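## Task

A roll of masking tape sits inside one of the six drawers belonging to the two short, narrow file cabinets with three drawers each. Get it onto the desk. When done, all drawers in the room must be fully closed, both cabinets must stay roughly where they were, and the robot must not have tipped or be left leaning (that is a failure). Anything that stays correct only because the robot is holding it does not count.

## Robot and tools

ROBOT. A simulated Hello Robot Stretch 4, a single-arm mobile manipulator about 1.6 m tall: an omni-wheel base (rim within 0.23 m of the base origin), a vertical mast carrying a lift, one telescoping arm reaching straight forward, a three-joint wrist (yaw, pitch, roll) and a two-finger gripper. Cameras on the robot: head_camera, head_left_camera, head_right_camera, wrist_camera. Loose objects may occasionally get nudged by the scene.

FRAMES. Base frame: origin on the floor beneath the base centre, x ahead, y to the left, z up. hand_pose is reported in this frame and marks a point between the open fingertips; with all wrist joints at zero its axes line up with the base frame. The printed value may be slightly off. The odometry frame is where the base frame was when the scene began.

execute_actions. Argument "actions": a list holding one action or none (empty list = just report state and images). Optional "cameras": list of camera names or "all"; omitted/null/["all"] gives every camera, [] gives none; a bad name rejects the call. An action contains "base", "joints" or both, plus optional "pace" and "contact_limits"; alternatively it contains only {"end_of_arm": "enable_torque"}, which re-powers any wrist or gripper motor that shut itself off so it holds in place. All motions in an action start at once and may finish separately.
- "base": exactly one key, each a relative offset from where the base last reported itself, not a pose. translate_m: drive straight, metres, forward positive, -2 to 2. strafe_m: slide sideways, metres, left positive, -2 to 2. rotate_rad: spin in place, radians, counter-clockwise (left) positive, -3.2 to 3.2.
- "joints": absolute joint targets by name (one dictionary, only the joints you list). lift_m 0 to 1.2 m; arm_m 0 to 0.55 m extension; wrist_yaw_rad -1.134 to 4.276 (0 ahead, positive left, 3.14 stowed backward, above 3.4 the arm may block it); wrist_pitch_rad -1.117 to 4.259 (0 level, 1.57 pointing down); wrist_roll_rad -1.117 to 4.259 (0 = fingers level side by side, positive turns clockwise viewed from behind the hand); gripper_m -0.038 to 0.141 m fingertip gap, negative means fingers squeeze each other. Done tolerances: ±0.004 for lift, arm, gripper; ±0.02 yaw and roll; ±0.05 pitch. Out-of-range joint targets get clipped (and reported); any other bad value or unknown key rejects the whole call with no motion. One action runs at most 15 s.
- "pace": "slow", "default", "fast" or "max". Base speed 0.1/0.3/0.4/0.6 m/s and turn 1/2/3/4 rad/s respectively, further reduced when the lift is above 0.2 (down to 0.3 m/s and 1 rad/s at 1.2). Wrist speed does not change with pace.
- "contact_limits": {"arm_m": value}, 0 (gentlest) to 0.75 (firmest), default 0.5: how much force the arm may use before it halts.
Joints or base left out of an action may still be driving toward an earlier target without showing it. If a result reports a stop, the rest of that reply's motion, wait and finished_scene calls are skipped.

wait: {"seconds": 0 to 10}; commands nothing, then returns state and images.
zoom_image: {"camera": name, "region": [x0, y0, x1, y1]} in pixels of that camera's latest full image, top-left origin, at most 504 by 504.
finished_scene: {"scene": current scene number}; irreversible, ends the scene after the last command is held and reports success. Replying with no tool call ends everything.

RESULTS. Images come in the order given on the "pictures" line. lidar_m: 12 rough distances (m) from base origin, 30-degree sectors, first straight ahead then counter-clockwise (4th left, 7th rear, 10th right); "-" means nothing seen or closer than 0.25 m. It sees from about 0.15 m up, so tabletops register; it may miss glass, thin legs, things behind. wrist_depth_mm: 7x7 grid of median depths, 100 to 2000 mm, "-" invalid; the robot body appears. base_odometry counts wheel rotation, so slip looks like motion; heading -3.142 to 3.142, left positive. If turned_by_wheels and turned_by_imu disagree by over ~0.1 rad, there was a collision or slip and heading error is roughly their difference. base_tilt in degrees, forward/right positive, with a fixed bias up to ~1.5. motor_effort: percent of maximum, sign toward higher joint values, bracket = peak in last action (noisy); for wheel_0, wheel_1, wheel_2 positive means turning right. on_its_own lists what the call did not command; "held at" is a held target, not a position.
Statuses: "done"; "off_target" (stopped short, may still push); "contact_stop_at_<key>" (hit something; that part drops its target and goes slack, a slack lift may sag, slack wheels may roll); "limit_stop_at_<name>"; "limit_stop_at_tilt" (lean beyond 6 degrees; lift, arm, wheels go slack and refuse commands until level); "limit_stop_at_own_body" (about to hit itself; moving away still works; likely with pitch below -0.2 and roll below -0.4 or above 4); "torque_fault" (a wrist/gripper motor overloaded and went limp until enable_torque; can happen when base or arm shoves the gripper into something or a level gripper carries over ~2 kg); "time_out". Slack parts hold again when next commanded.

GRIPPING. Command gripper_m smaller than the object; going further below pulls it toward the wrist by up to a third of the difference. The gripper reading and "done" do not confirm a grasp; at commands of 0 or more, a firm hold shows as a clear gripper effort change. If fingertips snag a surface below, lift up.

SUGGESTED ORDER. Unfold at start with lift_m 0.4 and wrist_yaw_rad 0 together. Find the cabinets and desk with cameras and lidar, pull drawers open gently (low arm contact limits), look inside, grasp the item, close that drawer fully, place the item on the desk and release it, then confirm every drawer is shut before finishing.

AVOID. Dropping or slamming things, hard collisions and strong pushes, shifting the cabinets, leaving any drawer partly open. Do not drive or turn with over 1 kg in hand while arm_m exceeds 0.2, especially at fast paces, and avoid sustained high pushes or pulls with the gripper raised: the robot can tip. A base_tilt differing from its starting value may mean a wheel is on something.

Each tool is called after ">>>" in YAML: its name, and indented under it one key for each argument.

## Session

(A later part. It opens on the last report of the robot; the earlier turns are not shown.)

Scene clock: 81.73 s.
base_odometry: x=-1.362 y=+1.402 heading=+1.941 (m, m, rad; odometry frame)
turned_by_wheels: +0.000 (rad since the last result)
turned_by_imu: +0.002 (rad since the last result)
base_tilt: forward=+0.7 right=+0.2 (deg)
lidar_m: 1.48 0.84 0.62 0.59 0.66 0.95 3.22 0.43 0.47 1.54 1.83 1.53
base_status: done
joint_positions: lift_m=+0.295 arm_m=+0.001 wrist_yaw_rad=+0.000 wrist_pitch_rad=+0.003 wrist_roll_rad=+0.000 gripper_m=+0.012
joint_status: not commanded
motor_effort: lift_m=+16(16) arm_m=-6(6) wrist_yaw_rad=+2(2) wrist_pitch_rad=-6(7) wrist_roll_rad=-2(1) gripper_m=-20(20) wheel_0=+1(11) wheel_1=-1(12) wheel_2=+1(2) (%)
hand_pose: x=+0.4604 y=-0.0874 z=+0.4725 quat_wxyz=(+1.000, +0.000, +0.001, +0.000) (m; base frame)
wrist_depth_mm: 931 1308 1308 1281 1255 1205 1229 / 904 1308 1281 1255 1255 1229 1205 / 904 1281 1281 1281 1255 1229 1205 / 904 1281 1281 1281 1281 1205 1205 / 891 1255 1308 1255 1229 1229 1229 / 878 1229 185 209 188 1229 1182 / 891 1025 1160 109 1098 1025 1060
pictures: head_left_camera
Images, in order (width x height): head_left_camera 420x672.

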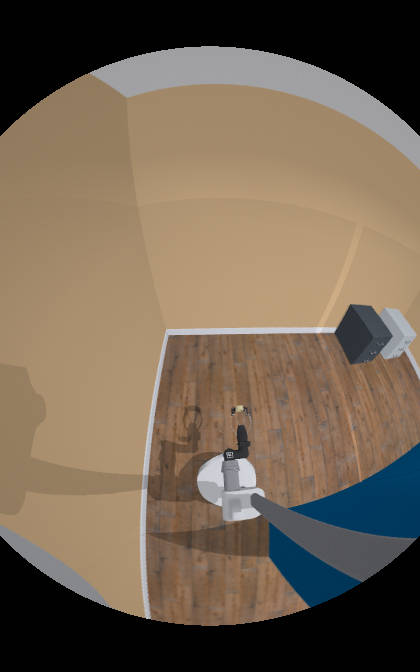

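>>> execute_actions:
  actions:
    - {"base":{"rotate_rad":3.13}}
  cameras: []

>>> execute_actions:
  actions:
    - {"base":{"strafe_m":-0.13}}
  cameras: ["head_camera"]

Scene clock: 86.40 s.
base_odometry: x=-1.362 y=+1.402 heading=-1.212 (m, m, rad; odometry frame)
turned_by_wheels: +3.130 (rad since the last result)
turned_by_imu: +3.084 (rad since the last result)
base_tilt: forward=+0.7 right=+0.2 (deg)
lidar_m: 2.43 0.43 0.45 1.28 1.82 1.58 1.50 0.89 0.64 0.60 0.64 0.88
base_status: done
joint_positions: lift_m=+0.295 arm_m=+0.001 wrist_yaw_rad=+0.000 wrist_pitch_rad=+0.003 wrist_roll_rad=+0.000 gripper_m=+0.012
joint_status: not commanded
motor_effort: lift_m=+17(16) arm_m=-6(6) wrist_yaw_rad=+0(0) wrist_pitch_rad=-6(7) wrist_roll_rad=-1(1) gripper_m=-20(21) wheel_0=+1(4) wheel_1=+1(7) wheel_2=+1(8) (%)
hand_pose: x=+0.4605 y=-0.0874 z=+0.4725 quat_wxyz=(+1.000, +0.000, +0.001, +0.000) (m; base frame)
wrist_depth_mm: - - - - - 1118 778 / - - - - - 1138 778 / - - - - - 1138 768 / - - - - - 1160 778 / - - - - - 1182 788 / 1025 1808 185 210 188 1025 809 / 1025 1025 1160 109 1118 960 820
pictures: none
No camera images: the call's "cameras" was empty. Leave "cameras" out to get every camera's image.

Scene clock: 88.03 s.
base_odometry: x=-1.484 y=+1.356 heading=-1.212 (m, m, rad; odometry frame)
turned_by_wheels: +0.000 (rad since the last result)
turned_by_imu: +0.000 (rad since the last result)
base_tilt: forward=+0.6 right=+0.1 (deg)
lidar_m: 1.96 0.61 0.54 1.30 1.95 1.59 1.50 0.69 0.50 0.47 0.49 0.70
base_status: done
joint_positions: lift_m=+0.295 arm_m=+0.001 wrist_yaw_rad=+0.000 wrist_pitch_rad=+0.003 wrist_roll_rad=+0.000 gripper_m=+0.012
joint_status: not commanded
motor_effort: lift_m=+17(16) arm_m=-6(6) wrist_yaw_rad=+0(1) wrist_pitch_rad=-6(6) wrist_roll_rad=-2(2) gripper_m=-20(22) wheel_0=-2(9) wheel_1=+1(10) wheel_2=+1(0) (%)
hand_pose: x=+0.4604 y=-0.0874 z=+0.4725 quat_wxyz=(+1.000, +0.000, +0.001, +0.000) (m; base frame)
wrist_depth_mm: - - - - 1708 866 591 / - - - - 1708 866 597 / - - - - 1756 878 603 / - - - - 1863 904 615 / - - - - 1661 904 615 / 1863 1808 185 210 188 778 615 / 1160 1025 1160 109 1098 891 621
pictures: head_camera
Images, in order (width x height): head_camera 420x560.

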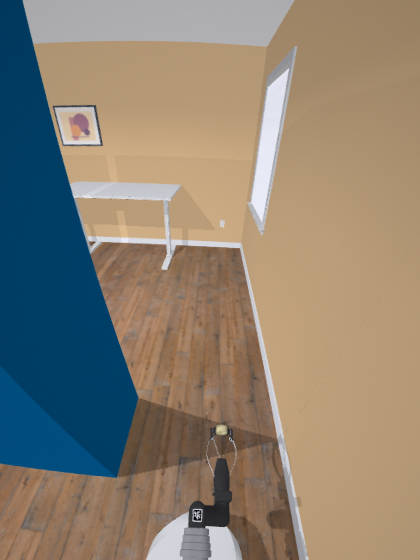

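>>> execute_actions:
  actions:
    - {"base":{"translate_m":1.5},"pace":"fast"}
  cameras: ["head_camera"]

>>> execute_actions:
  actions:
    - {"base":{"strafe_m":1.0},"joints":{"lift_m":1.0},"pace":"fast"}
  cameras: ["head_camera","wrist_camera"]

Scene clock: 95.07 s.
base_odometry: x=-0.956 y=-0.048 heading=-1.212 (m, m, rad; odometry frame)
turned_by_wheels: +0.000 (rad since the last result)
turned_by_imu: -0.006 (rad since the last result)
base_tilt: forward=+0.7 right=+0.2 (deg)
lidar_m: 1.72 1.05 1.34 2.82 1.01 0.82 2.00 0.71 0.49 0.47 0.49 0.65
base_status: done
joint_positions: lift_m=+0.295 arm_m=+0.001 wrist_yaw_rad=+0.000 wrist_pitch_rad=+0.003 wrist_roll_rad=+0.000 gripper_m=+0.012
joint_status: not commanded
motor_effort: lift_m=+17(17) arm_m=-6(6) wrist_yaw_rad=+0(0) wrist_pitch_rad=-6(7) wrist_roll_rad=-1(1) gripper_m=-21(22) wheel_0=+0(7) wheel_1=+0(9) wheel_2=+1(12) (%)
hand_pose: x=+0.4604 y=-0.0874 z=+0.4725 quat_wxyz=(+1.000, +0.000, +0.001, +0.000) (m; base frame)
wrist_depth_mm: 854 1499 1499 1499 1464 820 559 / 1042 1308 1499 1499 1499 809 585 / 1499 1499 1499 1464 1499 854 597 / 1499 1499 1499 1499 1464 878 603 / 1537 1464 1499 1464 1464 878 603 / 1537 1499 185 209 188 768 615 / 1160 1025 1160 109 1098 878 615
pictures: head_camera
Images, in order (width x height): head_camera 420x560.

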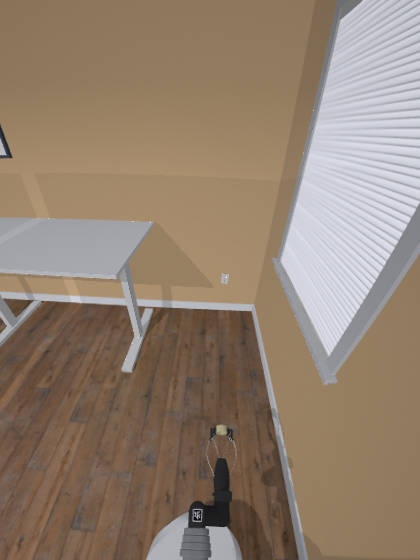

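Scene clock: 98.80 s.
base_odometry: x=-0.020 y=+0.304 heading=-1.212 (m, m, rad; odometry frame)
turned_by_wheels: +0.000 (rad since the last result)
turned_by_imu: +0.001 (rad since the last result)
base_tilt: forward=+0.6 right=+0.2 (deg)
lidar_m: 0.92 0.96 1.38 2.25 1.01 0.71 0.68 0.70 1.53 1.45 1.52 0.98
base_status: done
joint_positions: lift_m=+1.000 arm_m=+0.001 wrist_yaw_rad=+0.000 wrist_pitch_rad=+0.003 wrist_roll_rad=+0.000 gripper_m=+0.012
joint_status: all done
motor_effort: lift_m=+20(22) arm_m=-6(6) wrist_yaw_rad=+1(0) wrist_pitch_rad=-8(7) wrist_roll_rad=-1(1) gripper_m=-19(19) wheel_0=+1(11) wheel_1=-1(15) wheel_2=+1(2) (%)
hand_pose: x=+0.4604 y=-0.0874 z=+1.1773 quat_wxyz=(+1.000, +0.000, +0.001, +0.000) (m; base frame)
wrist_depth_mm: 1499 1499 1499 1464 1499 1464 1464 / 1499 1464 1499 1464 1499 1464 1499 / 1499 1499 1499 1464 1499 1499 1464 / 1499 1499 1499 1464 1499 1499 1499 / 1499 1537 1499 1308 1499 1464 1464 / 976 960 185 209 188 866 1464 / 1078 732 1499 109 1042 1430 1499
pictures: head_camera, wrist_camera
Images, in order (width x height): head_camera 420x560, wrist_camera 616x392.

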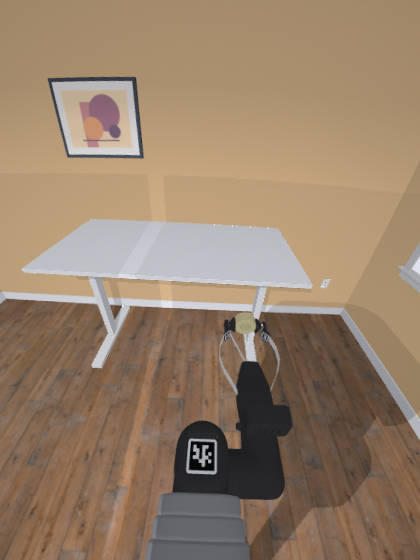

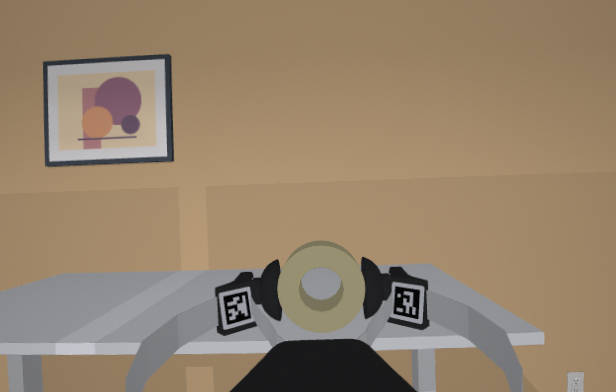

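>>> execute_actions:
  actions:
    - {"base":{"translate_m":0.37},"joints":{"lift_m":1.15,"arm_m":0.52}}
  cameras: []

>>> execute_actions:
  actions:
    - {"joints":{"wrist_pitch_rad":1.57}}
  cameras: ["wrist_camera"]

Scene clock: 103.30 s.
base_odometry: x=+0.110 y=-0.043 heading=-1.212 (m, m, rad; odometry frame)
turned_by_wheels: +0.000 (rad since the last result)
turned_by_imu: -0.002 (rad since the last result)
base_tilt: forward=+0.7 right=+0.2 (deg)
lidar_m: 0.56 0.59 0.87 2.24 1.55 1.13 1.07 1.10 1.54 1.44 1.49 0.59
base_status: done
joint_positions: lift_m=+1.150 arm_m=+0.519 wrist_yaw_rad=+0.000 wrist_pitch_rad=+0.003 wrist_roll_rad=+0.000 gripper_m=+0.012
joint_status: all done
motor_effort: lift_m=+20(20) arm_m=+5(7) wrist_yaw_rad=+0(0) wrist_pitch_rad=-6(7) wrist_roll_rad=-1(1) gripper_m=-21(21) wheel_0=+0(4) wheel_1=+0(7) wheel_2=+0(10) (%)
hand_pose: x=+0.9784 y=-0.0874 z=+1.3273 quat_wxyz=(+1.000, +0.000, +0.001, +0.000) (m; base frame)
wrist_depth_mm: 634 634 634 634 627 627 627 / 640 640 634 634 627 627 627 / 634 634 634 627 634 627 621 / 640 640 634 627 634 627 627 / 640 640 634 627 634 627 627 / 640 634 185 210 188 627 621 / 640 627 634 109 627 627 627
pictures: none
No camera images: the call's "cameras" was empty. Leave "cameras" out to get every camera's image.

Scene clock: 104.80 s.
base_odometry: x=+0.110 y=-0.043 heading=-1.212 (m, m, rad; odometry frame)
turned_by_wheels: +0.000 (rad since the last result)
turned_by_imu: +0.000 (rad since the last result)
base_tilt: forward=+0.6 right=+0.2 (deg)
lidar_m: 0.55 0.59 0.87 2.23 1.55 1.12 1.06 1.11 1.53 1.42 1.47 0.60
base_status: not commanded
joint_positions: lift_m=+1.150 arm_m=+0.519 wrist_yaw_rad=+0.000 wrist_pitch_rad=+1.570 wrist_roll_rad=+0.000 gripper_m=+0.012
joint_status: all done
motor_effort: lift_m=+20(20) arm_m=+5(5) wrist_yaw_rad=+1(1) wrist_pitch_rad=+3(6) wrist_roll_rad=+0(1) gripper_m=-20(21) wheel_0=+0(1) wheel_1=+0(0) wheel_2=+0(1) (%)
hand_pose: x=+0.6902 y=-0.0874 z=+1.0395 quat_wxyz=(+0.707, +0.000, +0.707, +0.000) (m; base frame)
wrist_depth_mm: 322 319 315 312 309 306 304 / 320 317 315 312 307 306 303 / 320 317 314 312 309 306 303 / 320 319 314 312 307 306 304 / 320 317 314 310 307 306 304 / 320 315 185 209 188 304 304 / 319 317 314 109 307 306 303
pictures: wrist_camera
Images, in order (width x height): wrist_camera 616x392.

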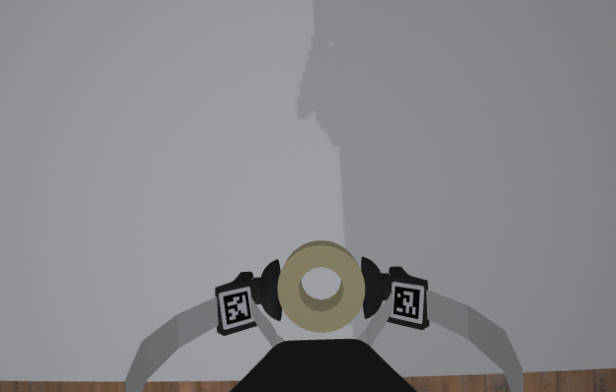

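>>> execute_actions:
  actions:
    - {"joints":{"lift_m":1.081,"arm_m":0.55}}
  cameras: []

>>> execute_actions:
  actions:
    - {"joints":{"gripper_m":0.09}}
  cameras: []

>>> execute_actions:
  actions:
    - {"joints":{"lift_m":1.15}}
  cameras: ["wrist_camera"]

Scene clock: 107.43 s.
base_odometry: x=+0.110 y=-0.043 heading=-1.212 (m, m, rad; odometry frame)
turned_by_wheels: +0.000 (rad since the last result)
turned_by_imu: +0.000 (rad since the last result)
base_tilt: forward=+0.7 right=+0.1 (deg)
lidar_m: 0.56 0.58 0.87 2.23 1.53 1.11 1.05 1.09 1.52 1.44 1.47 0.57
base_status: not commanded
joint_positions: lift_m=+1.081 arm_m=+0.549 wrist_yaw_rad=+0.000 wrist_pitch_rad=+1.570 wrist_roll_rad=+0.000 gripper_m=+0.012
joint_status: all done
motor_effort: lift_m=+16(22) arm_m=+6(7) wrist_yaw_rad=+1(0) wrist_pitch_rad=+1(3) wrist_roll_rad=-1(1) gripper_m=-21(21) wheel_0=+1(0) wheel_1=+0(0) wheel_2=+0(1) (%)
hand_pose: x=+0.7201 y=-0.0874 z=+0.9709 quat_wxyz=(+0.707, +0.000, +0.707, +0.000) (m; base frame)
wrist_depth_mm: 250 248 246 243 242 239 237 / 250 248 246 243 241 239 237 / 250 248 246 244 242 238 237 / 251 248 246 243 241 239 237 / 249 248 245 243 241 238 237 / 250 247 185 210 189 238 237 / 249 247 245 109 240 238 237
pictures: none
No camera images: the call's "cameras" was empty. Leave "cameras" out to get every camera's image.

Scene clock: 109.00 s.
base_odometry: x=+0.110 y=-0.043 heading=-1.212 (m, m, rad; odometry frame)
turned_by_wheels: +0.000 (rad since the last result)
turned_by_imu: +0.000 (rad since the last result)
base_tilt: forward=+0.7 right=+0.2 (deg)
lidar_m: 0.55 0.60 0.84 2.22 1.55 1.12 1.06 1.10 1.53 1.44 1.46 0.60
base_status: not commanded
joint_positions: lift_m=+1.081 arm_m=+0.549 wrist_yaw_rad=+0.000 wrist_pitch_rad=+1.570 wrist_roll_rad=+0.000 gripper_m=+0.090
joint_status: all done
motor_effort: lift_m=+16(15) arm_m=+6(6) wrist_yaw_rad=+1(1) wrist_pitch_rad=+1(1) wrist_roll_rad=-1(1) gripper_m=+1(20) wheel_0=+0(1) wheel_1=+0(0) wheel_2=+0(0) (%)
hand_pose: x=+0.7201 y=-0.0874 z=+0.9709 quat_wxyz=(+0.707, +0.000, +0.707, +0.000) (m; base frame)
wrist_depth_mm: 252 249 247 245 243 241 239 / 251 250 246 245 243 240 238 / 251 249 247 244 242 240 239 / 250 249 247 245 242 240 238 / 251 247 247 244 242 240 237 / 250 248 196 219 216 239 237 / 250 247 245 109 240 239 237
pictures: none
No camera images: the call's "cameras" was empty. Leave "cameras" out to get every camera's image.

Scene clock: 110.23 s.
base_odometry: x=+0.110 y=-0.043 heading=-1.212 (m, m, rad; odometry frame)
turned_by_wheels: +0.000 (rad since the last result)
turned_by_imu: +0.000 (rad since the last result)
base_tilt: forward=+0.7 right=+0.2 (deg)
lidar_m: 0.55 0.59 0.84 2.24 1.54 1.11 1.05 1.09 1.53 1.44 1.50 0.60
base_status: not commanded
joint_positions: lift_m=+1.150 arm_m=+0.549 wrist_yaw_rad=+0.000 wrist_pitch_rad=+1.570 wrist_roll_rad=+0.000 gripper_m=+0.090
joint_status: all done
motor_effort: lift_m=+20(23) arm_m=+5(6) wrist_yaw_rad=+0(0) wrist_pitch_rad=+2(0) wrist_roll_rad=-2(1) gripper_m=-1(1) wheel_0=+0(1) wheel_1=+0(0) wheel_2=+0(0) (%)
hand_pose: x=+0.7201 y=-0.0874 z=+1.0395 quat_wxyz=(+0.707, +0.000, +0.707, +0.000) (m; base frame)
wrist_depth_mm: 320 319 315 314 309 306 304 / 320 319 315 312 309 307 304 / 319 317 314 312 309 306 303 / 320 317 314 312 310 306 303 / 319 315 314 310 307 306 303 / 319 317 196 309 307 304 303 / 319 315 312 109 306 304 303
pictures: wrist_camera
Images, in order (width x height): wrist_camera 616x392.

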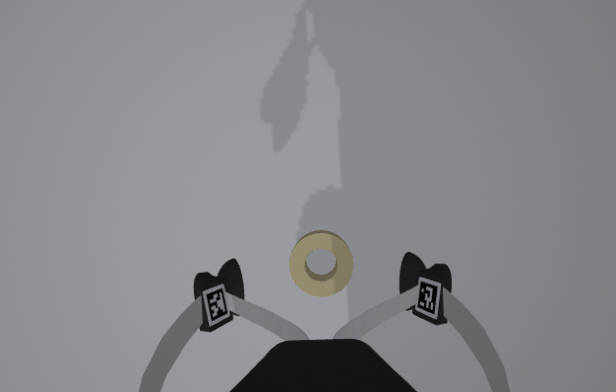

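>>> finished_scene:
  scene: 2

The scene is finished: the task was done.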